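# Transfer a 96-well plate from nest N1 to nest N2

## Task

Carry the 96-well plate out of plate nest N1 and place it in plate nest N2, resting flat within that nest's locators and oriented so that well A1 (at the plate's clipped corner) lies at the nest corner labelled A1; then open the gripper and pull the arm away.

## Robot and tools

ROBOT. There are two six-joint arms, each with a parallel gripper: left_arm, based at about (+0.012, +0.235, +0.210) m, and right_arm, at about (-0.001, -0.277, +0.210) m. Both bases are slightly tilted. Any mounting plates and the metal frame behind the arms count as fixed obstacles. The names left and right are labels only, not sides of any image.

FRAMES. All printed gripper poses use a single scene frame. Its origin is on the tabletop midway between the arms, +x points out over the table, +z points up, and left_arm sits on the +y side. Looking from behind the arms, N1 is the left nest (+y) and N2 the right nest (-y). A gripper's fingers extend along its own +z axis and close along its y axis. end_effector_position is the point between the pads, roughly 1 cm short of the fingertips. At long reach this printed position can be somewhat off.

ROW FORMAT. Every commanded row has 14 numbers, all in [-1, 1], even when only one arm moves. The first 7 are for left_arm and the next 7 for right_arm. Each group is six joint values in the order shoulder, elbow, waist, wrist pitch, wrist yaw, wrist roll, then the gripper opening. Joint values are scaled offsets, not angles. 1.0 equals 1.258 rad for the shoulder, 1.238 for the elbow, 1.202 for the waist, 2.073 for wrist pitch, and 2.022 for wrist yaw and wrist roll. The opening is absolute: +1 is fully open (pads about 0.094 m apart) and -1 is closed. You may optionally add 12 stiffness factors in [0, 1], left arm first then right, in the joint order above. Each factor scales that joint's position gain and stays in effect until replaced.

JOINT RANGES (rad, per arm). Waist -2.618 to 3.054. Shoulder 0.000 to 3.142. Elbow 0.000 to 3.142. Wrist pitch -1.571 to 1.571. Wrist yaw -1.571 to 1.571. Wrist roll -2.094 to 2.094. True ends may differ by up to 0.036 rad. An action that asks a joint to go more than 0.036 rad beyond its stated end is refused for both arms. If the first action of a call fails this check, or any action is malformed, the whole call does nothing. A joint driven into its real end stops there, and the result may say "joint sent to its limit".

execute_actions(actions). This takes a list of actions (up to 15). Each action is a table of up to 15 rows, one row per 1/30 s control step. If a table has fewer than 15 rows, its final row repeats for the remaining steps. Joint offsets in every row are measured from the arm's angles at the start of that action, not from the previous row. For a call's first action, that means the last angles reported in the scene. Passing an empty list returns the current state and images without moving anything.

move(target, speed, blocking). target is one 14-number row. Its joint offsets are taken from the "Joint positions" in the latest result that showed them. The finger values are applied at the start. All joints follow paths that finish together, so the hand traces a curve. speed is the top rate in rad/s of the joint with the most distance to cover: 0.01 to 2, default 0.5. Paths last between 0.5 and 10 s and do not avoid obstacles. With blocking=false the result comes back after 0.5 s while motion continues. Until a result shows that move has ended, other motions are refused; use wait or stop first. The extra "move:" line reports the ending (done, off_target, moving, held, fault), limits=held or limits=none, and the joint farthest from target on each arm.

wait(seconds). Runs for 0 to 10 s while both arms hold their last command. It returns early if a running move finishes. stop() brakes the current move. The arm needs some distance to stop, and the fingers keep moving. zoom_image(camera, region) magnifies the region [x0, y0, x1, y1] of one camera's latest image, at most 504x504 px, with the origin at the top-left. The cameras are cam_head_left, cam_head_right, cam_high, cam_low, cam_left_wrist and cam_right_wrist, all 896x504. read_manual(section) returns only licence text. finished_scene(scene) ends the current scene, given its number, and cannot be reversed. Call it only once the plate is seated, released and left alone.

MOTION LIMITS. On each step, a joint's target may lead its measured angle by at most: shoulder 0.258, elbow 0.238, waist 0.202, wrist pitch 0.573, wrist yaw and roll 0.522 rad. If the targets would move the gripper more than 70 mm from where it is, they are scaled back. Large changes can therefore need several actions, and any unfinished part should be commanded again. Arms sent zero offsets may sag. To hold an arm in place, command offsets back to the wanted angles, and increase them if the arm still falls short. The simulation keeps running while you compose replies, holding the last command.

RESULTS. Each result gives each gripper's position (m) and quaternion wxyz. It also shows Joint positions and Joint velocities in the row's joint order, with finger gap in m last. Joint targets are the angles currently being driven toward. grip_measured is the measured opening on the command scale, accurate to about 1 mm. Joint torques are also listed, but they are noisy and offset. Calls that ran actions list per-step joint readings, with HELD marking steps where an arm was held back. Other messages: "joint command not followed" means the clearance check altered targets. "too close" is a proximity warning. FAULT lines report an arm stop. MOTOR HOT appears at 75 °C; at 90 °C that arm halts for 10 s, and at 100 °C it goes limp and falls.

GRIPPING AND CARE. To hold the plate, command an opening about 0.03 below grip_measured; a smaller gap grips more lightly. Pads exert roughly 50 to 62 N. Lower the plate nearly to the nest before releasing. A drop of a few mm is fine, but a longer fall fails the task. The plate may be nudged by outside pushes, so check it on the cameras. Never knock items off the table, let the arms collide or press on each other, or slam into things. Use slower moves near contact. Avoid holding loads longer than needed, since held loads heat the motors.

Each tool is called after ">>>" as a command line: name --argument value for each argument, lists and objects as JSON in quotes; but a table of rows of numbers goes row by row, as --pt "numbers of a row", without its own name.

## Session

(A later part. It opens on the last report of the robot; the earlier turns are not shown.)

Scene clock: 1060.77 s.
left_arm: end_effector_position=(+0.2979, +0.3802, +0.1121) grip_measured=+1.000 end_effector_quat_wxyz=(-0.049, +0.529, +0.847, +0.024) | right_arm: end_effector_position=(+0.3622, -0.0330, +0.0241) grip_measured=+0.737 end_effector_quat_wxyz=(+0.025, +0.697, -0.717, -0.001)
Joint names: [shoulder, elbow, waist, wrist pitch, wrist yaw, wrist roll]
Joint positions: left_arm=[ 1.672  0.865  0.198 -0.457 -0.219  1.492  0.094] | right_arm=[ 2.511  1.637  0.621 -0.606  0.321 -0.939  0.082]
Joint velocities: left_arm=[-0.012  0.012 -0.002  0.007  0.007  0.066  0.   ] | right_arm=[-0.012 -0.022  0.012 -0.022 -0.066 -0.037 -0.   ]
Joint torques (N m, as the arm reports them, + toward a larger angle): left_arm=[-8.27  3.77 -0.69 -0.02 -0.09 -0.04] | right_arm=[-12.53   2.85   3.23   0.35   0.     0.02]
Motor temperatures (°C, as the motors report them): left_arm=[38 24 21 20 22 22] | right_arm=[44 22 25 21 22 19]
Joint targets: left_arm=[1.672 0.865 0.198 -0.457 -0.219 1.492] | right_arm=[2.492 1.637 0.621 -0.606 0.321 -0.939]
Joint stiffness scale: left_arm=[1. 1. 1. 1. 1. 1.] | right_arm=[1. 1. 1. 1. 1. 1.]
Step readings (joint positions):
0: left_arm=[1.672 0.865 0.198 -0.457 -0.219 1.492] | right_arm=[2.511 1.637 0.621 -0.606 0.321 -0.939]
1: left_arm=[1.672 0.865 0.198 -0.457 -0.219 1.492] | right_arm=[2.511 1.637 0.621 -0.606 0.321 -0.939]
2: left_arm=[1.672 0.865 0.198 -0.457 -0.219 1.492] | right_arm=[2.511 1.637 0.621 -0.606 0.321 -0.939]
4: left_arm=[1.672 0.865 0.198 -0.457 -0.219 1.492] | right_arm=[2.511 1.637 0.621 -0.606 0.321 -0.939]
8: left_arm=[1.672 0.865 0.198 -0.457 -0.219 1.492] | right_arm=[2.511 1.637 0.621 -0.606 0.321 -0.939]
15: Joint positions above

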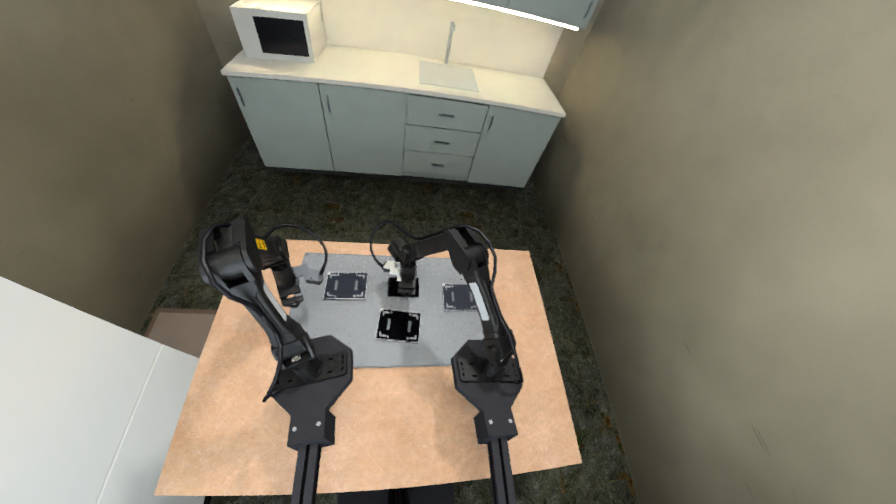

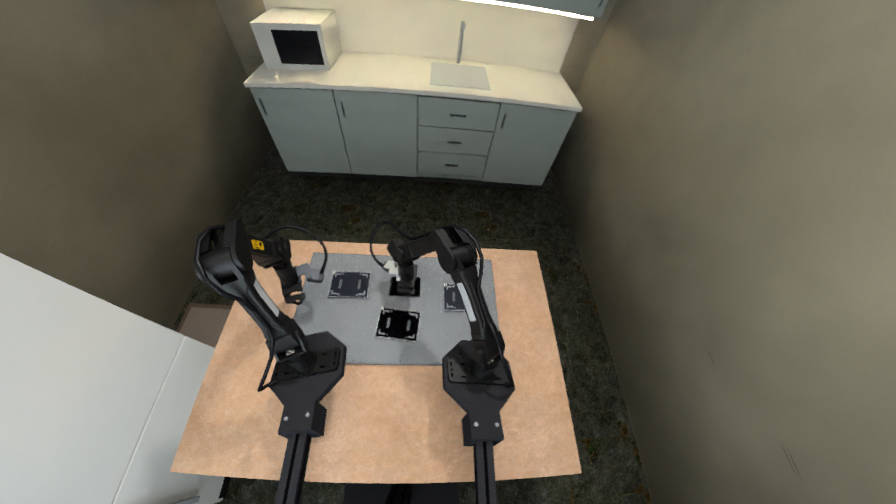

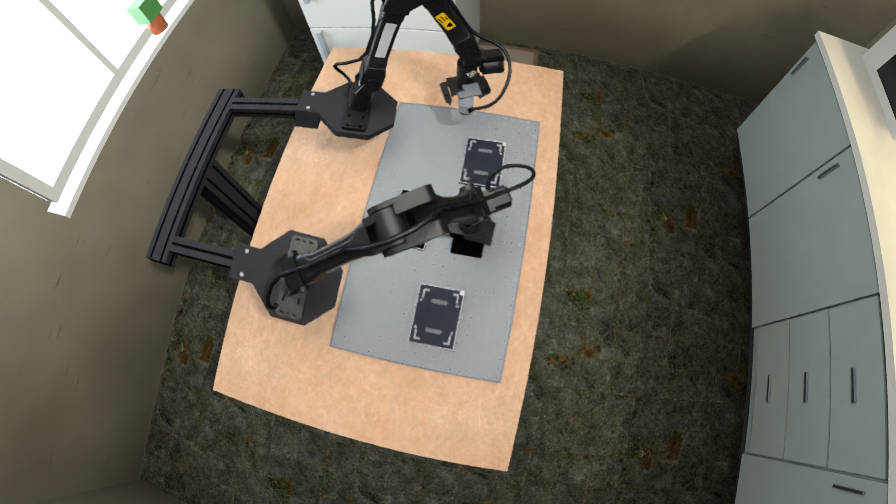

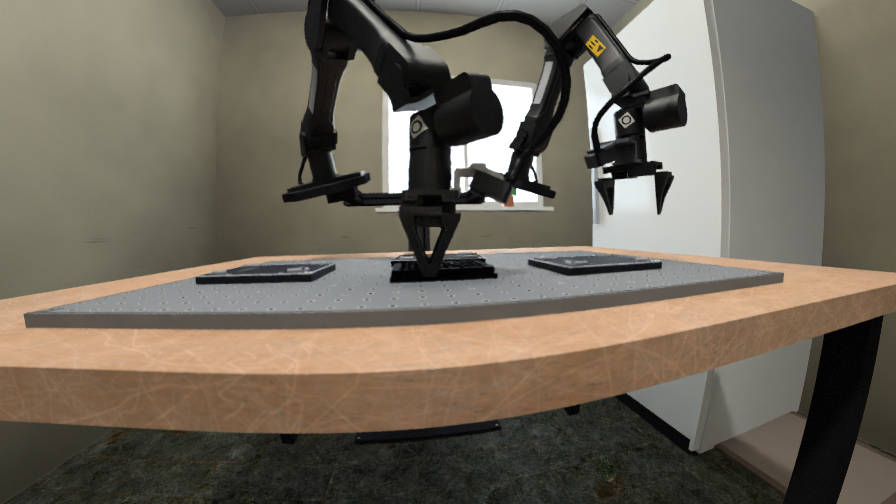

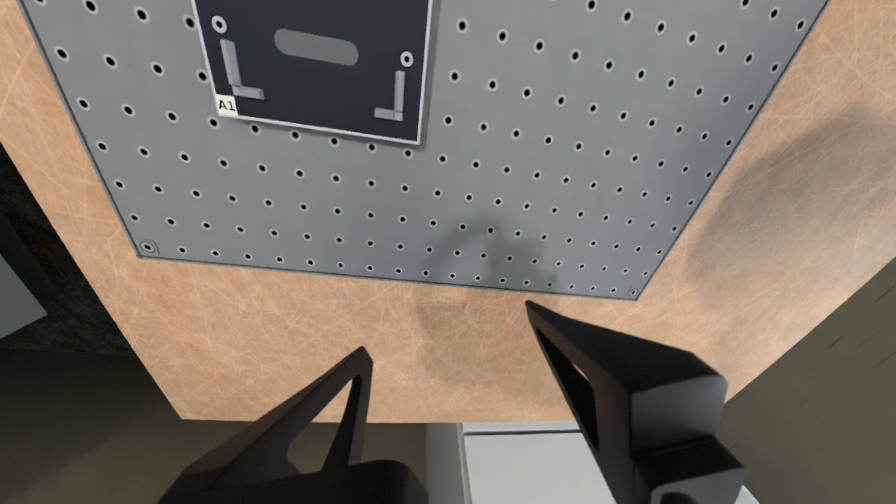

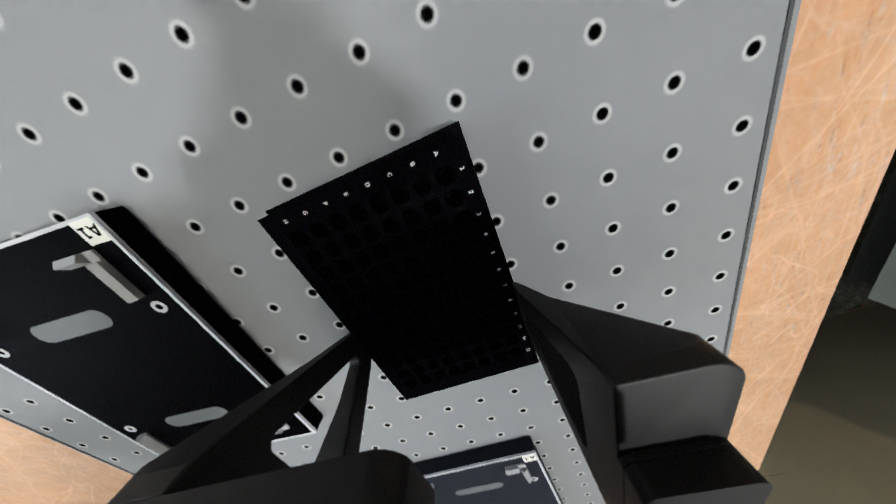

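>>> execute_actions --actions '[[[0,0,0,0,0,0,1,-0.015,0,0,0,0,0,0.72],[0,0,0,0,0,0,1,-0.015,0,0,0,0,0,0.715],[0,0,0,0,0,0,1,-0.015,0,0,0,0,0,0.71],[0,0,0,0,0,0,1,-0.015,0,0,0,0,0,0.705],[0,0,0,0,0,0,1,-0.015,0,0,0,0,0,0.70]]]'

Scene clock: 1071.53 s.
left_arm: end_effector_position=(+0.2979, +0.3802, +0.1121) grip_measured=+1.000 end_effector_quat_wxyz=(-0.049, +0.529, +0.847, +0.024) | right_arm: end_effector_position=(+0.3622, -0.0330, +0.0241) grip_measured=+0.722 end_effector_quat_wxyz=(+0.025, +0.697, -0.717, -0.001)
Joint names: [shoulder, elbow, waist, wrist pitch, wrist yaw, wrist roll]
Joint positions: left_arm=[ 1.672  0.865  0.198 -0.457 -0.219  1.492  0.094] | right_arm=[ 2.511  1.637  0.621 -0.606  0.321 -0.939  0.081]
Joint velocities: left_arm=[ 0.012 -0.012 -0.002 -0.022 -0.081  0.022  0.   ] | right_arm=[-0.022  0.017 -0.002  0.022 -0.11   0.022 -0.001]
Joint torques (N m, as the arm reports them, + toward a larger angle): left_arm=[-8.27  3.76 -0.7  -0.02 -0.09 -0.04] | right_arm=[-12.56   2.86   3.22   0.35   0.     0.02]
Motor temperatures (°C, as the motors report them): left_arm=[38 24 21 20 22 22] | right_arm=[44 22 25 21 22 19]
Joint targets: left_arm=[1.672 0.865 0.198 -0.457 -0.219 1.492] | right_arm=[2.492 1.637 0.621 -0.606 0.321 -0.939]
Joint stiffness scale: left_arm=[1. 1. 1. 1. 1. 1.] | right_arm=[1. 1. 1. 1. 1. 1.]
Step readings (joint positions):
0: left_arm=[1.672 0.865 0.198 -0.457 -0.219 1.492] | right_arm=[2.511 1.637 0.621 -0.606 0.321 -0.939]
1: left_arm=[1.672 0.865 0.198 -0.457 -0.219 1.492] | right_arm=[2.511 1.637 0.621 -0.606 0.321 -0.939]
2: left_arm=[1.672 0.865 0.198 -0.457 -0.219 1.492] | right_arm=[2.511 1.637 0.621 -0.606 0.321 -0.939]
4: left_arm=[1.672 0.865 0.198 -0.457 -0.219 1.492] | right_arm=[2.511 1.637 0.621 -0.606 0.321 -0.939]
8: left_arm=[1.672 0.865 0.198 -0.457 -0.219 1.492] | right_arm=[2.511 1.637 0.621 -0.606 0.321 -0.939]
15: Joint positions above

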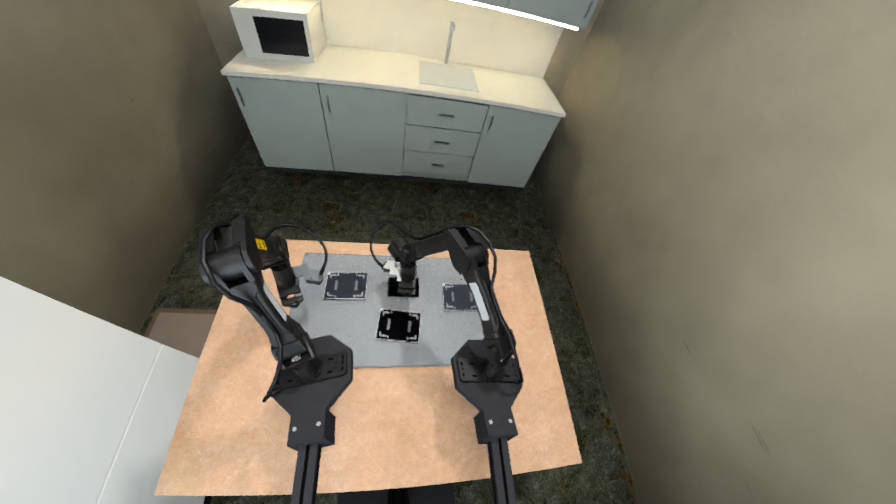

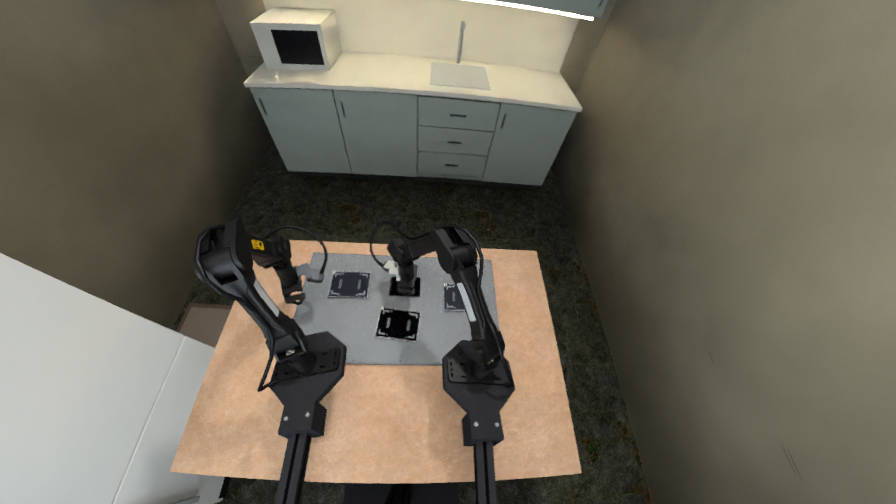

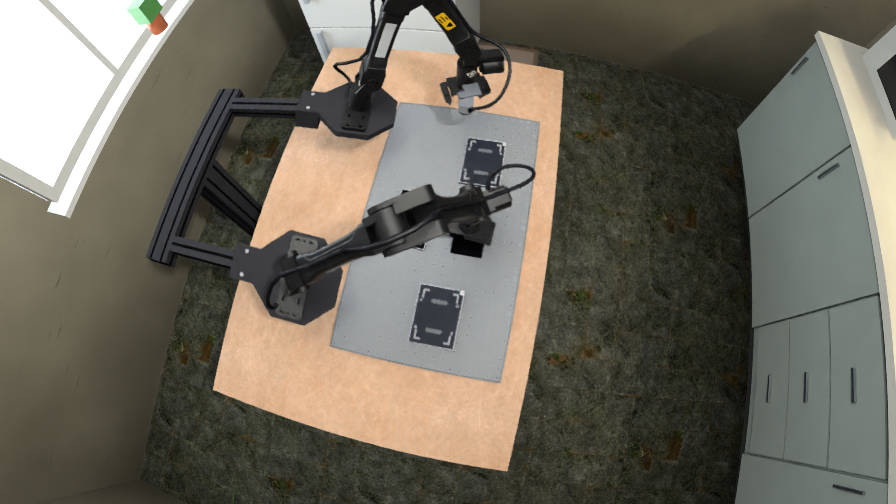

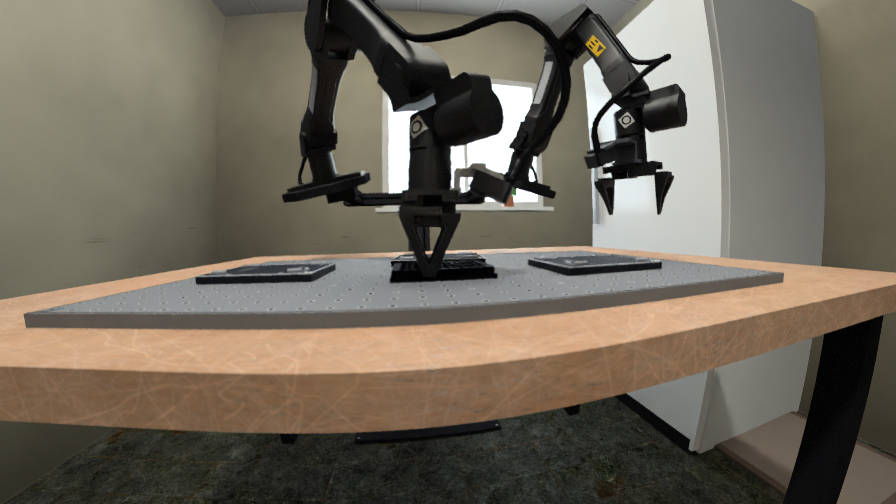

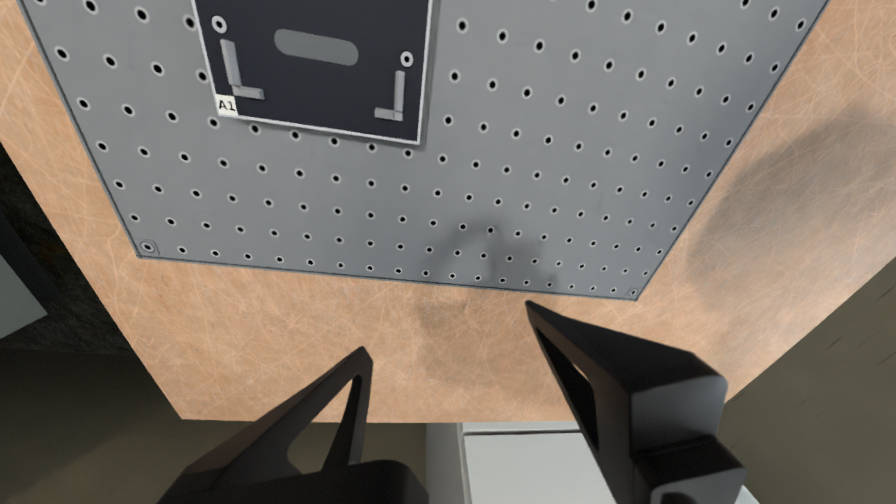

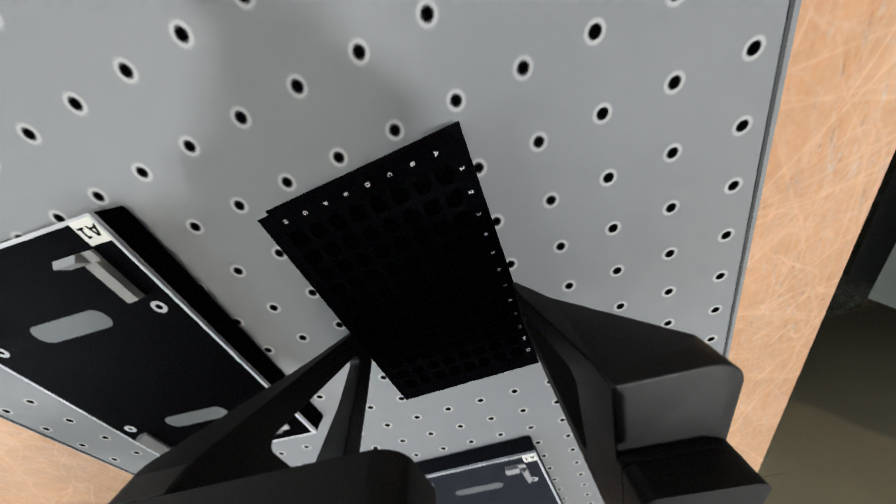

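>>> execute_actions --actions '[[[0,0,0,0,0,0,1,-0.015,0,0,0,0,0,0.695],[0,0,0,0,0,0,1,-0.015,0,0,0,0,0,0.69],[0,0,0,0,0,0,1,-0.015,0,0,0,0,0,0.685]]]'

Scene clock: 1075.93 s.
left_arm: end_effector_position=(+0.2979, +0.3802, +0.1121) grip_measured=+1.000 end_effector_quat_wxyz=(-0.049, +0.529, +0.847, +0.024) | right_arm: end_effector_position=(+0.3622, -0.0330, +0.0241) grip_measured=+0.722 end_effector_quat_wxyz=(+0.025, +0.697, -0.717, -0.001)
Joint names: [shoulder, elbow, waist, wrist pitch, wrist yaw, wrist roll]
Joint positions: left_arm=[ 1.672  0.865  0.198 -0.457 -0.219  1.492  0.094] | right_arm=[ 2.511  1.637  0.621 -0.606  0.321 -0.939  0.081]
Joint velocities: left_arm=[-0.002  0.002 -0.012 -0.066  0.022 -0.022  0.   ] | right_arm=[-0.007 -0.027 -0.017 -0.066 -0.081  0.022 -0.001]
Joint torques (N m, as the arm reports them, + toward a larger angle): left_arm=[-8.28  3.76 -0.69 -0.02 -0.09 -0.04] | right_arm=[-12.58   2.87   3.26   0.34   0.     0.02]
Motor temperatures (°C, as the motors report them): left_arm=[38 24 21 20 22 22] | right_arm=[44 22 25 21 22 19]
Joint targets: left_arm=[1.672 0.865 0.198 -0.457 -0.219 1.492] | right_arm=[2.492 1.637 0.621 -0.606 0.321 -0.939]
Joint stiffness scale: left_arm=[1. 1. 1. 1. 1. 1.] | right_arm=[1. 1. 1. 1. 1. 1.]
Step readings (joint positions):
0: left_arm=[1.672 0.865 0.198 -0.457 -0.219 1.492] | right_arm=[2.511 1.637 0.621 -0.606 0.321 -0.939]
1: left_arm=[1.672 0.865 0.198 -0.457 -0.219 1.492] | right_arm=[2.511 1.637 0.621 -0.606 0.321 -0.939]
2: left_arm=[1.672 0.865 0.198 -0.457 -0.219 1.492] | right_arm=[2.511 1.637 0.621 -0.606 0.321 -0.939]
4: left_arm=[1.672 0.865 0.198 -0.457 -0.219 1.492] | right_arm=[2.511 1.637 0.621 -0.606 0.321 -0.939]
8: left_arm=[1.672 0.865 0.198 -0.457 -0.219 1.492] | right_arm=[2.511 1.637 0.621 -0.606 0.321 -0.939]
15: Joint positions above

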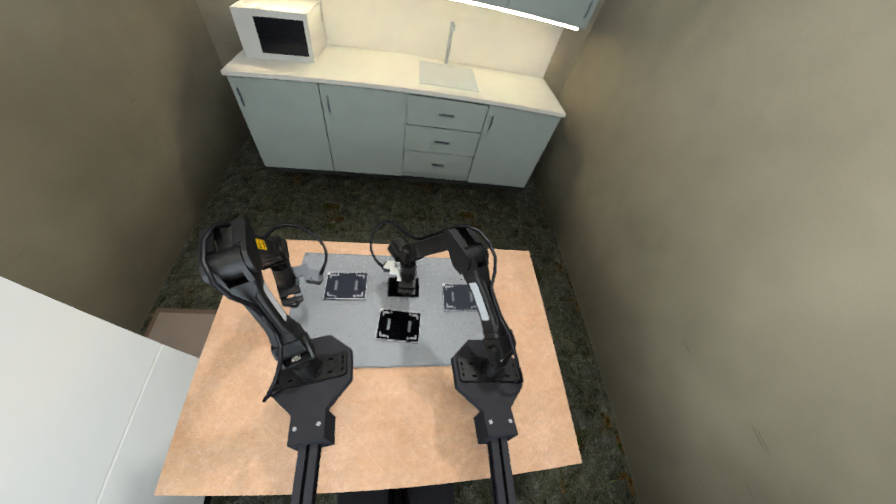

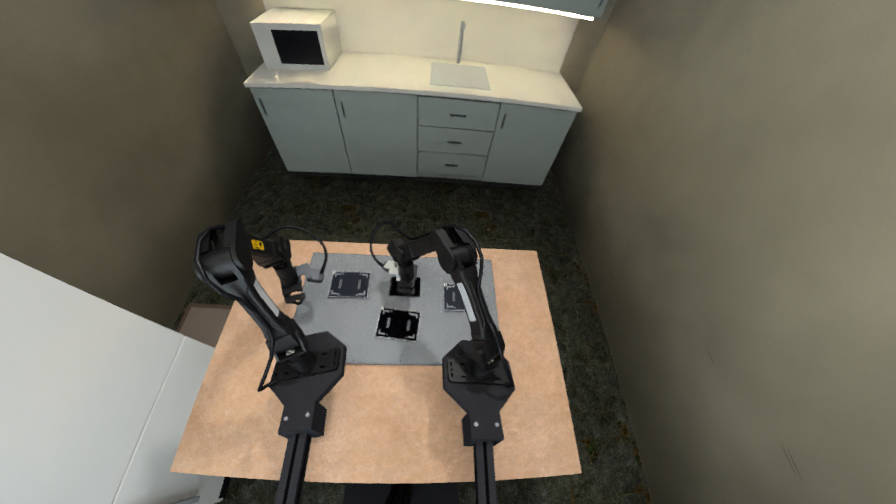

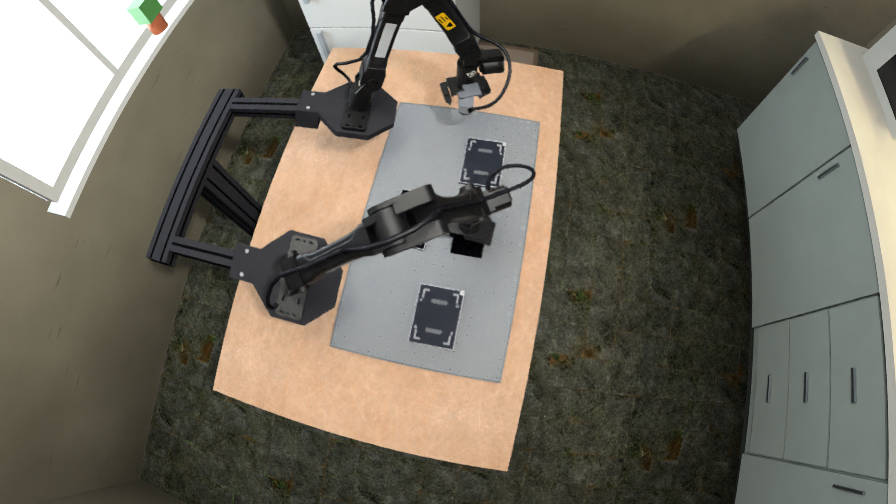

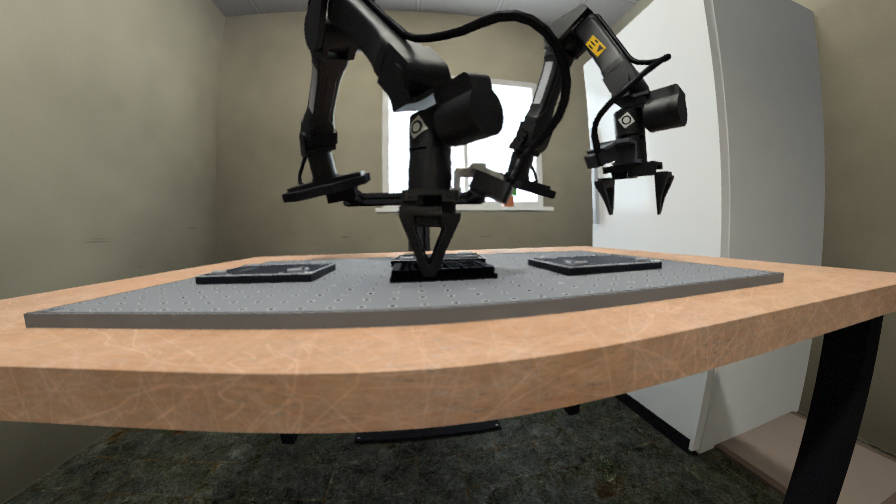

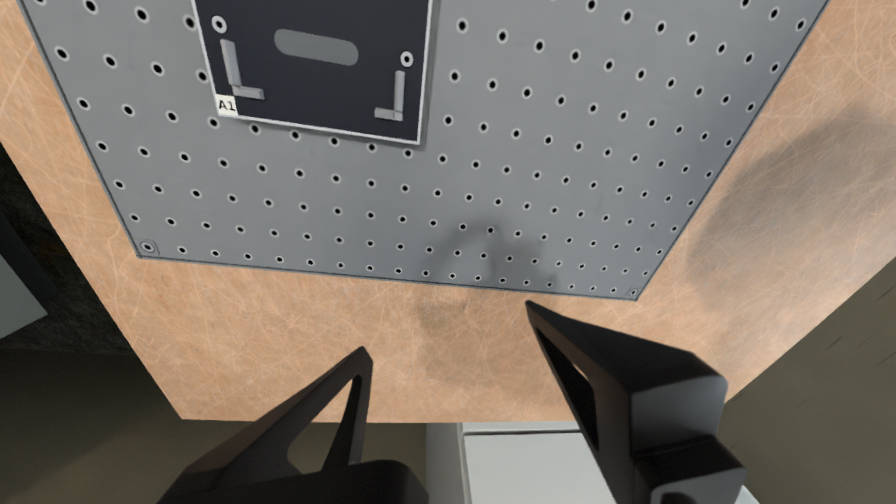

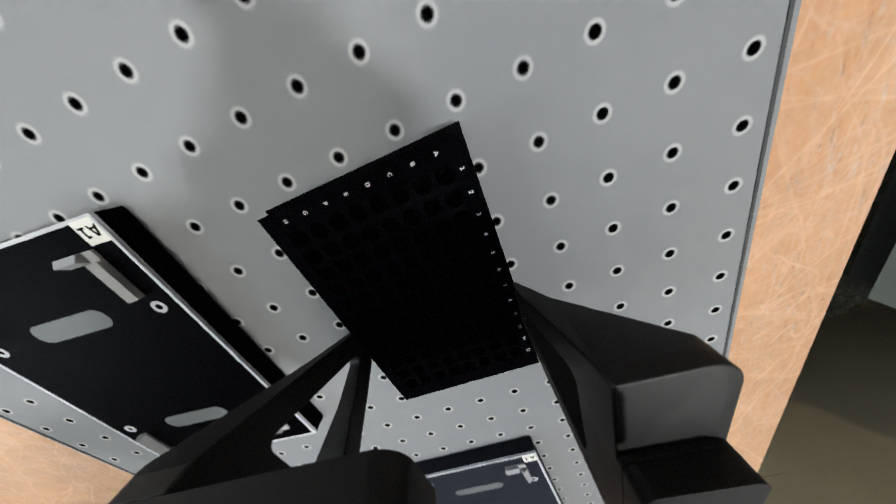

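>>> execute_actions --actions '[[[0,0,0,0,0,0,1,-0.022,0,0.002,-0.002,0,0.001,0.69],[0,0,0,0,0,0,1,-0.026,0,0.004,-0.004,0,0.001,0.69],[0,0,0,0,0,0,1,-0.029,0,0.005,-0.006,0,0.002,0.69],[0,0,0,0,0,0,1,-0.032,0,0.006,-0.008,0,0.002,0.69],[0,0,0,0,0,0,1,-0.035,0,0.008,-0.010,0,0.003,0.69],[0,0,0,0,0,0,1,-0.038,-0.001,0.009,-0.012,0,0.004,0.69],[0,0,0,0,0,0,1,-0.041,-0.001,0.011,-0.014,0,0.004,0.69],[0,0,0,0,0,0,1,-0.044,-0.001,0.012,-0.016,0,0.005,0.69],[0,0,0,0,0,0,1,-0.047,-0.002,0.013,-0.018,0,0.006,0.69],[0,0,0,0,0,0,1,-0.050,-0.002,0.015,-0.020,0,0.006,0.69],[0,0,0,0,0,0,1,-0.053,-0.002,0.016,-0.022,0,0.007,0.69],[0,0,0,0,0,0,1,-0.055,-0.003,0.017,-0.024,0,0.008,0.69],[0,0,0,0,0,0,1,-0.057,-0.003,0.018,-0.025,0,0.008,0.69],[0,0,0,0,0,0,1,-0.058,-0.003,0.019,-0.026,0,0.009,0.69]]]'

Scene clock: 1086.77 s.
left_arm: end_effector_position=(+0.2979, +0.3802, +0.1121) grip_measured=+1.000 end_effector_quat_wxyz=(-0.049, +0.529, +0.847, +0.024) | right_arm: end_effector_position=(+0.3666, -0.0357, +0.0384) grip_measured=+0.722 end_effector_quat_wxyz=(+0.024, +0.694, -0.719, -0.000)
Joint names: [shoulder, elbow, waist, wrist pitch, wrist yaw, wrist roll]
Joint positions: left_arm=[ 1.672  0.865  0.198 -0.457 -0.219  1.492  0.094] | right_arm=[ 2.474  1.637  0.621 -0.641  0.321 -0.933  0.081]
Joint velocities: left_arm=[-0.027 -0.007 -0.007  0.022  0.037 -0.007  0.   ] | right_arm=[-0.066  0.012 -0.012 -0.11  -0.022  0.022 -0.   ]
Joint torques (N m, as the arm reports them, + toward a larger angle): left_arm=[-8.28  3.77 -0.69 -0.02 -0.09 -0.04] | right_arm=[-13.54   2.78   4.81   0.21   0.     0.1 ]
Motor temperatures (°C, as the motors report them): left_arm=[38 24 21 20 22 22] | right_arm=[45 22 25 21 22 19]
Joint targets: left_arm=[1.672 0.865 0.198 -0.457 -0.219 1.492] | right_arm=[2.438 1.633 0.643 -0.660 0.321 -0.921]
Joint stiffness scale: left_arm=[1. 1. 1. 1. 1. 1.] | right_arm=[1. 1. 1. 1. 1. 1.]
Step readings (joint positions):
0: left_arm=[1.672 0.865 0.198 -0.457 -0.219 1.492] | right_arm=[2.511 1.637 0.621 -0.606 0.321 -0.939]
1: left_arm=[1.672 0.865 0.198 -0.457 -0.219 1.492] | right_arm=[2.511 1.637 0.621 -0.606 0.321 -0.939]
2: left_arm=[1.672 0.865 0.198 -0.457 -0.219 1.492] | right_arm=[2.511 1.637 0.621 -0.606 0.321 -0.939]
4: left_arm=[1.672 0.865 0.198 -0.457 -0.219 1.492] | right_arm=[2.509 1.637 0.621 -0.607 0.321 -0.939]
8: left_arm=[1.672 0.865 0.198 -0.457 -0.219 1.492] | right_arm=[2.502 1.637 0.621 -0.618 0.321 -0.939]
15: Joint positions above

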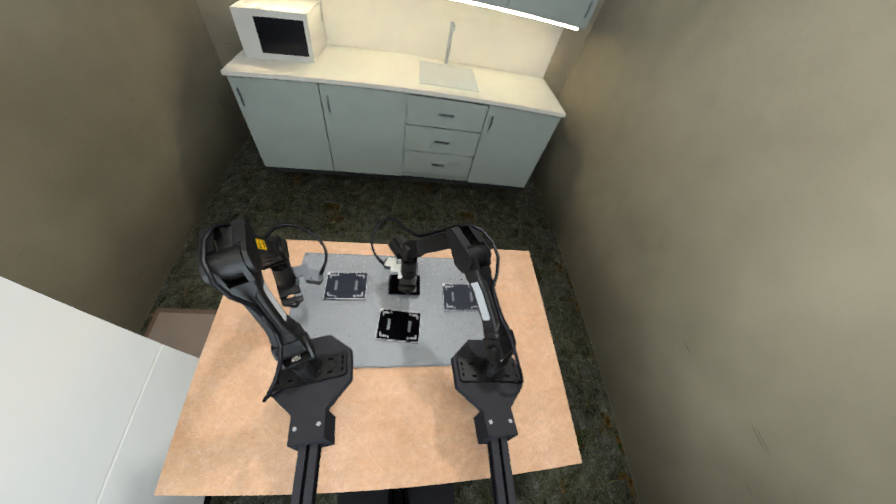

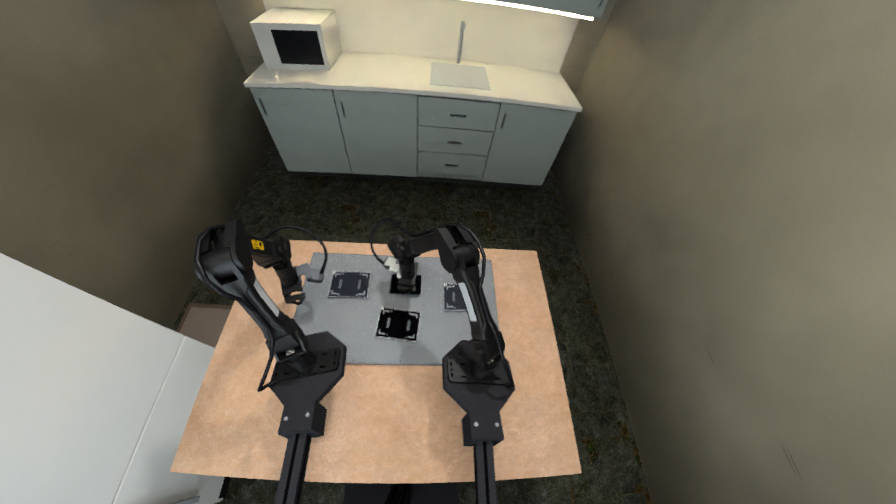

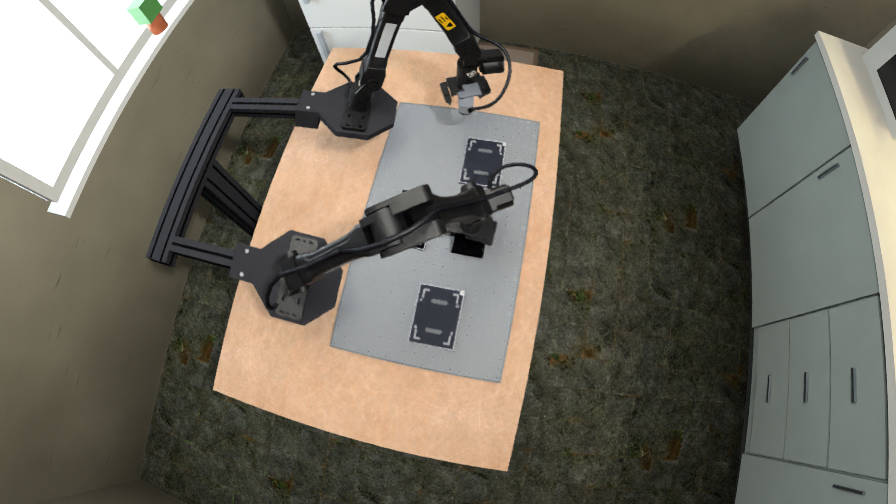

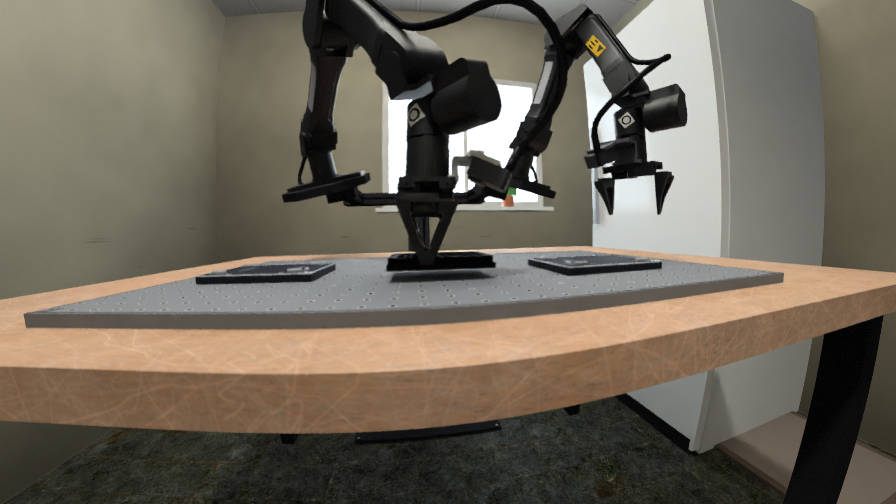

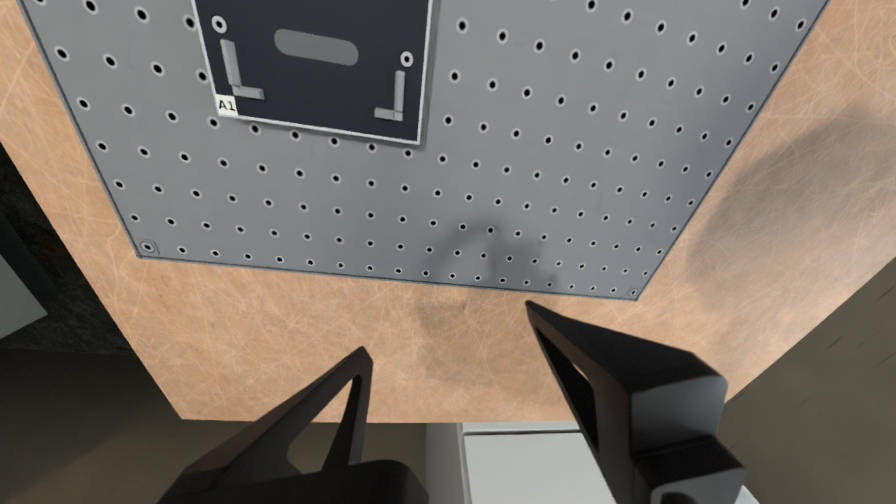

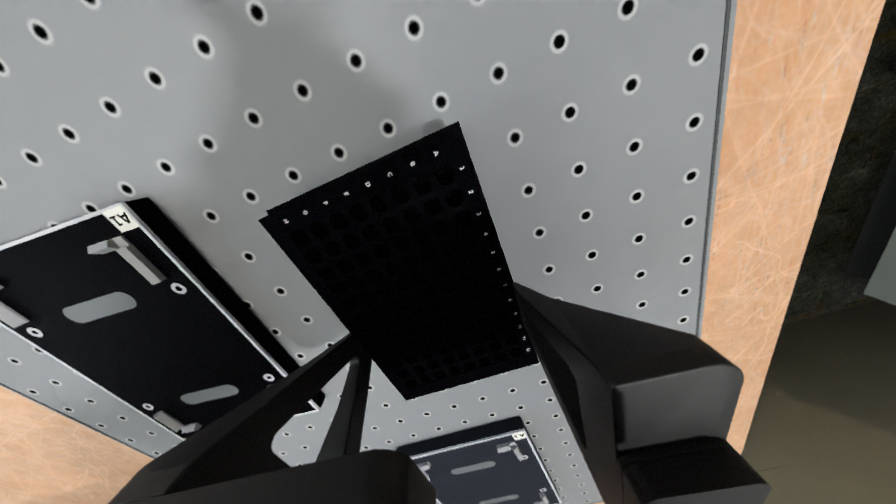

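>>> move --target '[0,0,0,0,0,0,1,-0.5556,-0.658,-0.446,0.161,-0.068,-0.293,0.69]' --speed 0.35

Scene clock: 1121.20 s.
left_arm: end_effector_position=(+0.2979, +0.3802, +0.1121) grip_measured=+1.000 end_effector_quat_wxyz=(-0.049, +0.529, +0.847, +0.024) | right_arm: end_effector_position=(+0.3168, -0.2714, +0.0851) grip_measured=+0.722 end_effector_quat_wxyz=(-0.000, +0.705, -0.710, +0.001)
Joint names: [shoulder, elbow, waist, wrist pitch, wrist yaw, wrist roll]
Joint positions: left_arm=[ 1.672  0.865  0.198 -0.457 -0.219  1.492  0.094] | right_arm=[ 1.805  0.837  0.087 -0.318  0.198 -1.517  0.081]
Joint velocities: left_arm=[-0.002 -0.002 -0.002 -0.007  0.095  0.051  0.   ] | right_arm=[-0.012 -0.007 -0.002 -0.037  0.007  0.022  0.001]
Joint torques (N m, as the arm reports them, + toward a larger angle): left_arm=[-8.27  3.77 -0.69 -0.02 -0.09 -0.04] | right_arm=[-9.73  1.25  1.01  0.62 -0.17 -0.09]
Motor temperatures (°C, as the motors report them): left_arm=[38 24 21 20 22 22] | right_arm=[46 22 25 21 22 19]
Joint targets: left_arm=[1.672 0.865 0.198 -0.457 -0.219 1.492] | right_arm=[1.775 0.822 0.084 -0.307 0.183 -1.526]
Joint stiffness scale: left_arm=[1. 1. 1. 1. 1. 1.] | right_arm=[1. 1. 1. 1. 1. 1.]
move: off_target (right_arm); limits=none; left_arm: farthest joint: the waist, 0.000 radians from its target (0.000 radians at the start); right_arm: farthest joint: the shoulder, 0.030 radians from its target (0.694 radians at the start)

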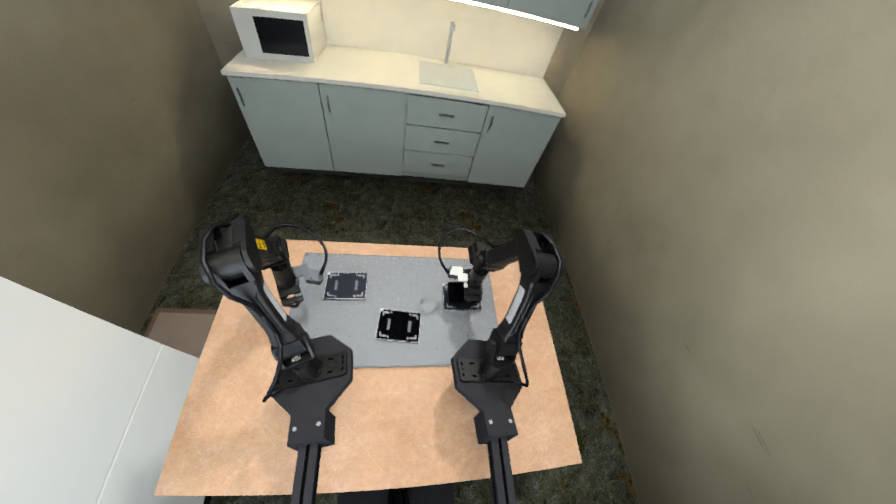

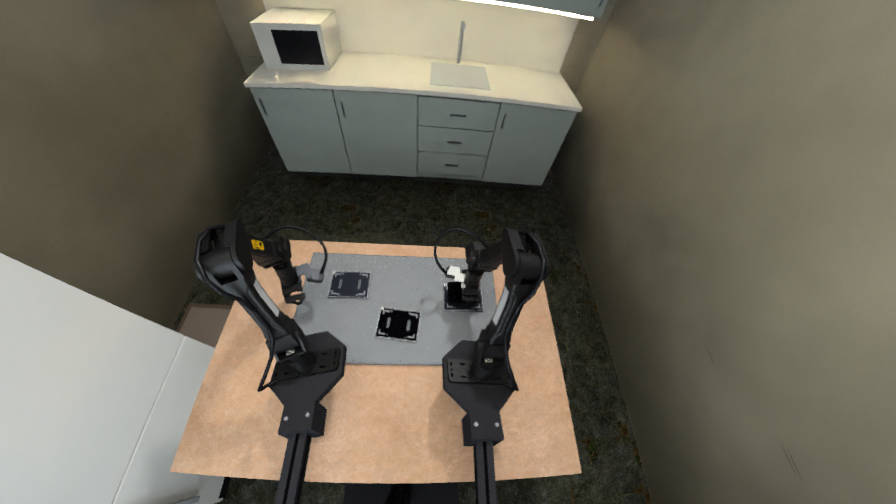

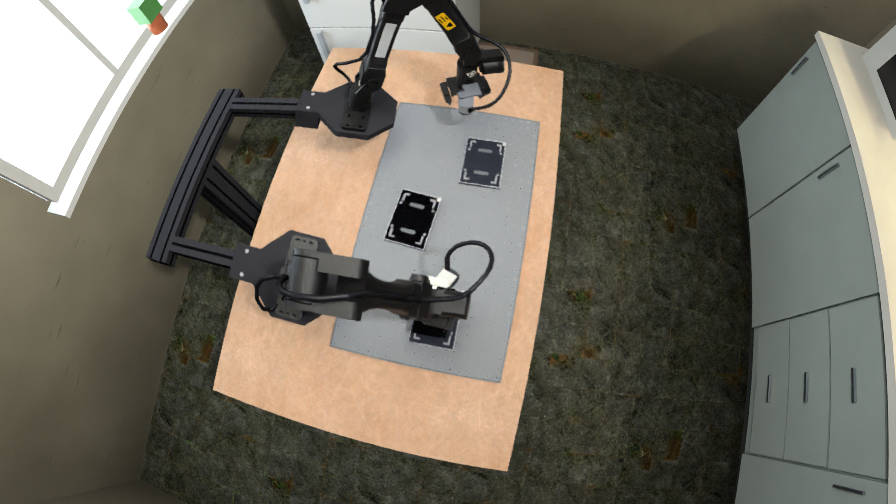

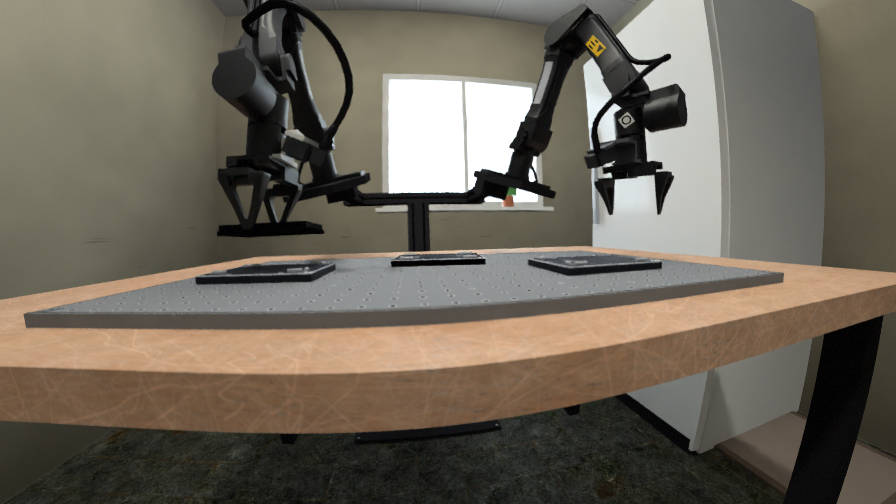

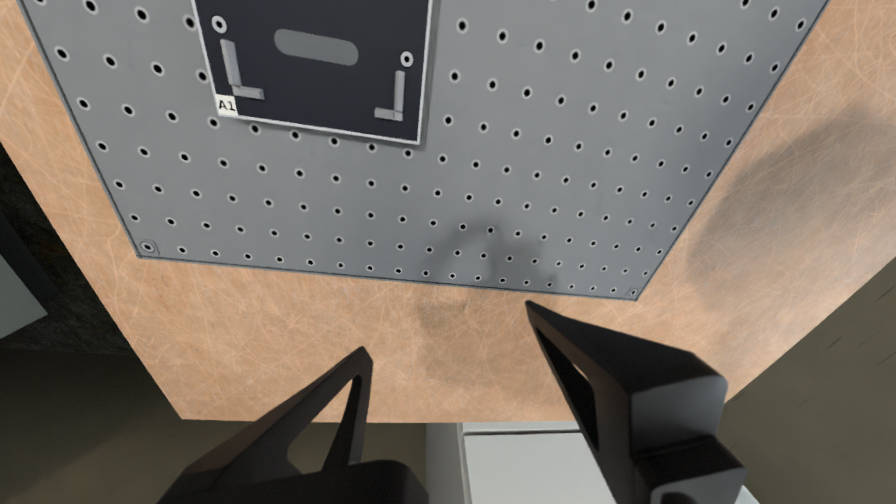

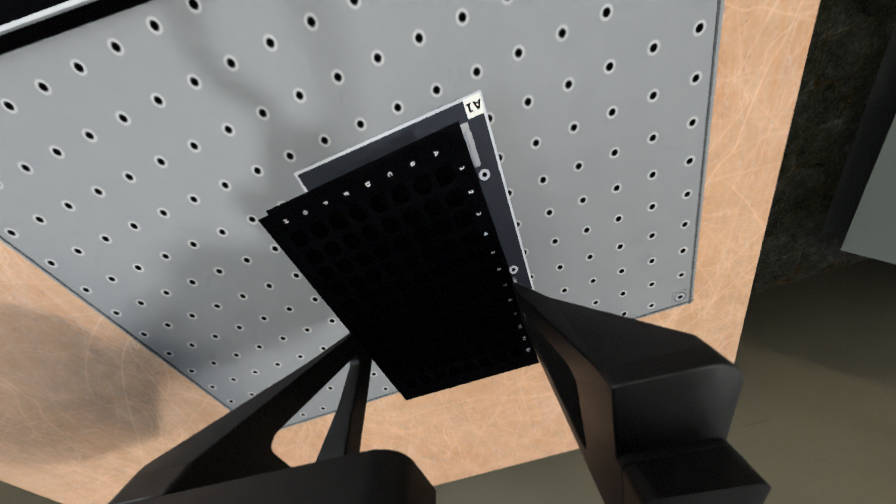

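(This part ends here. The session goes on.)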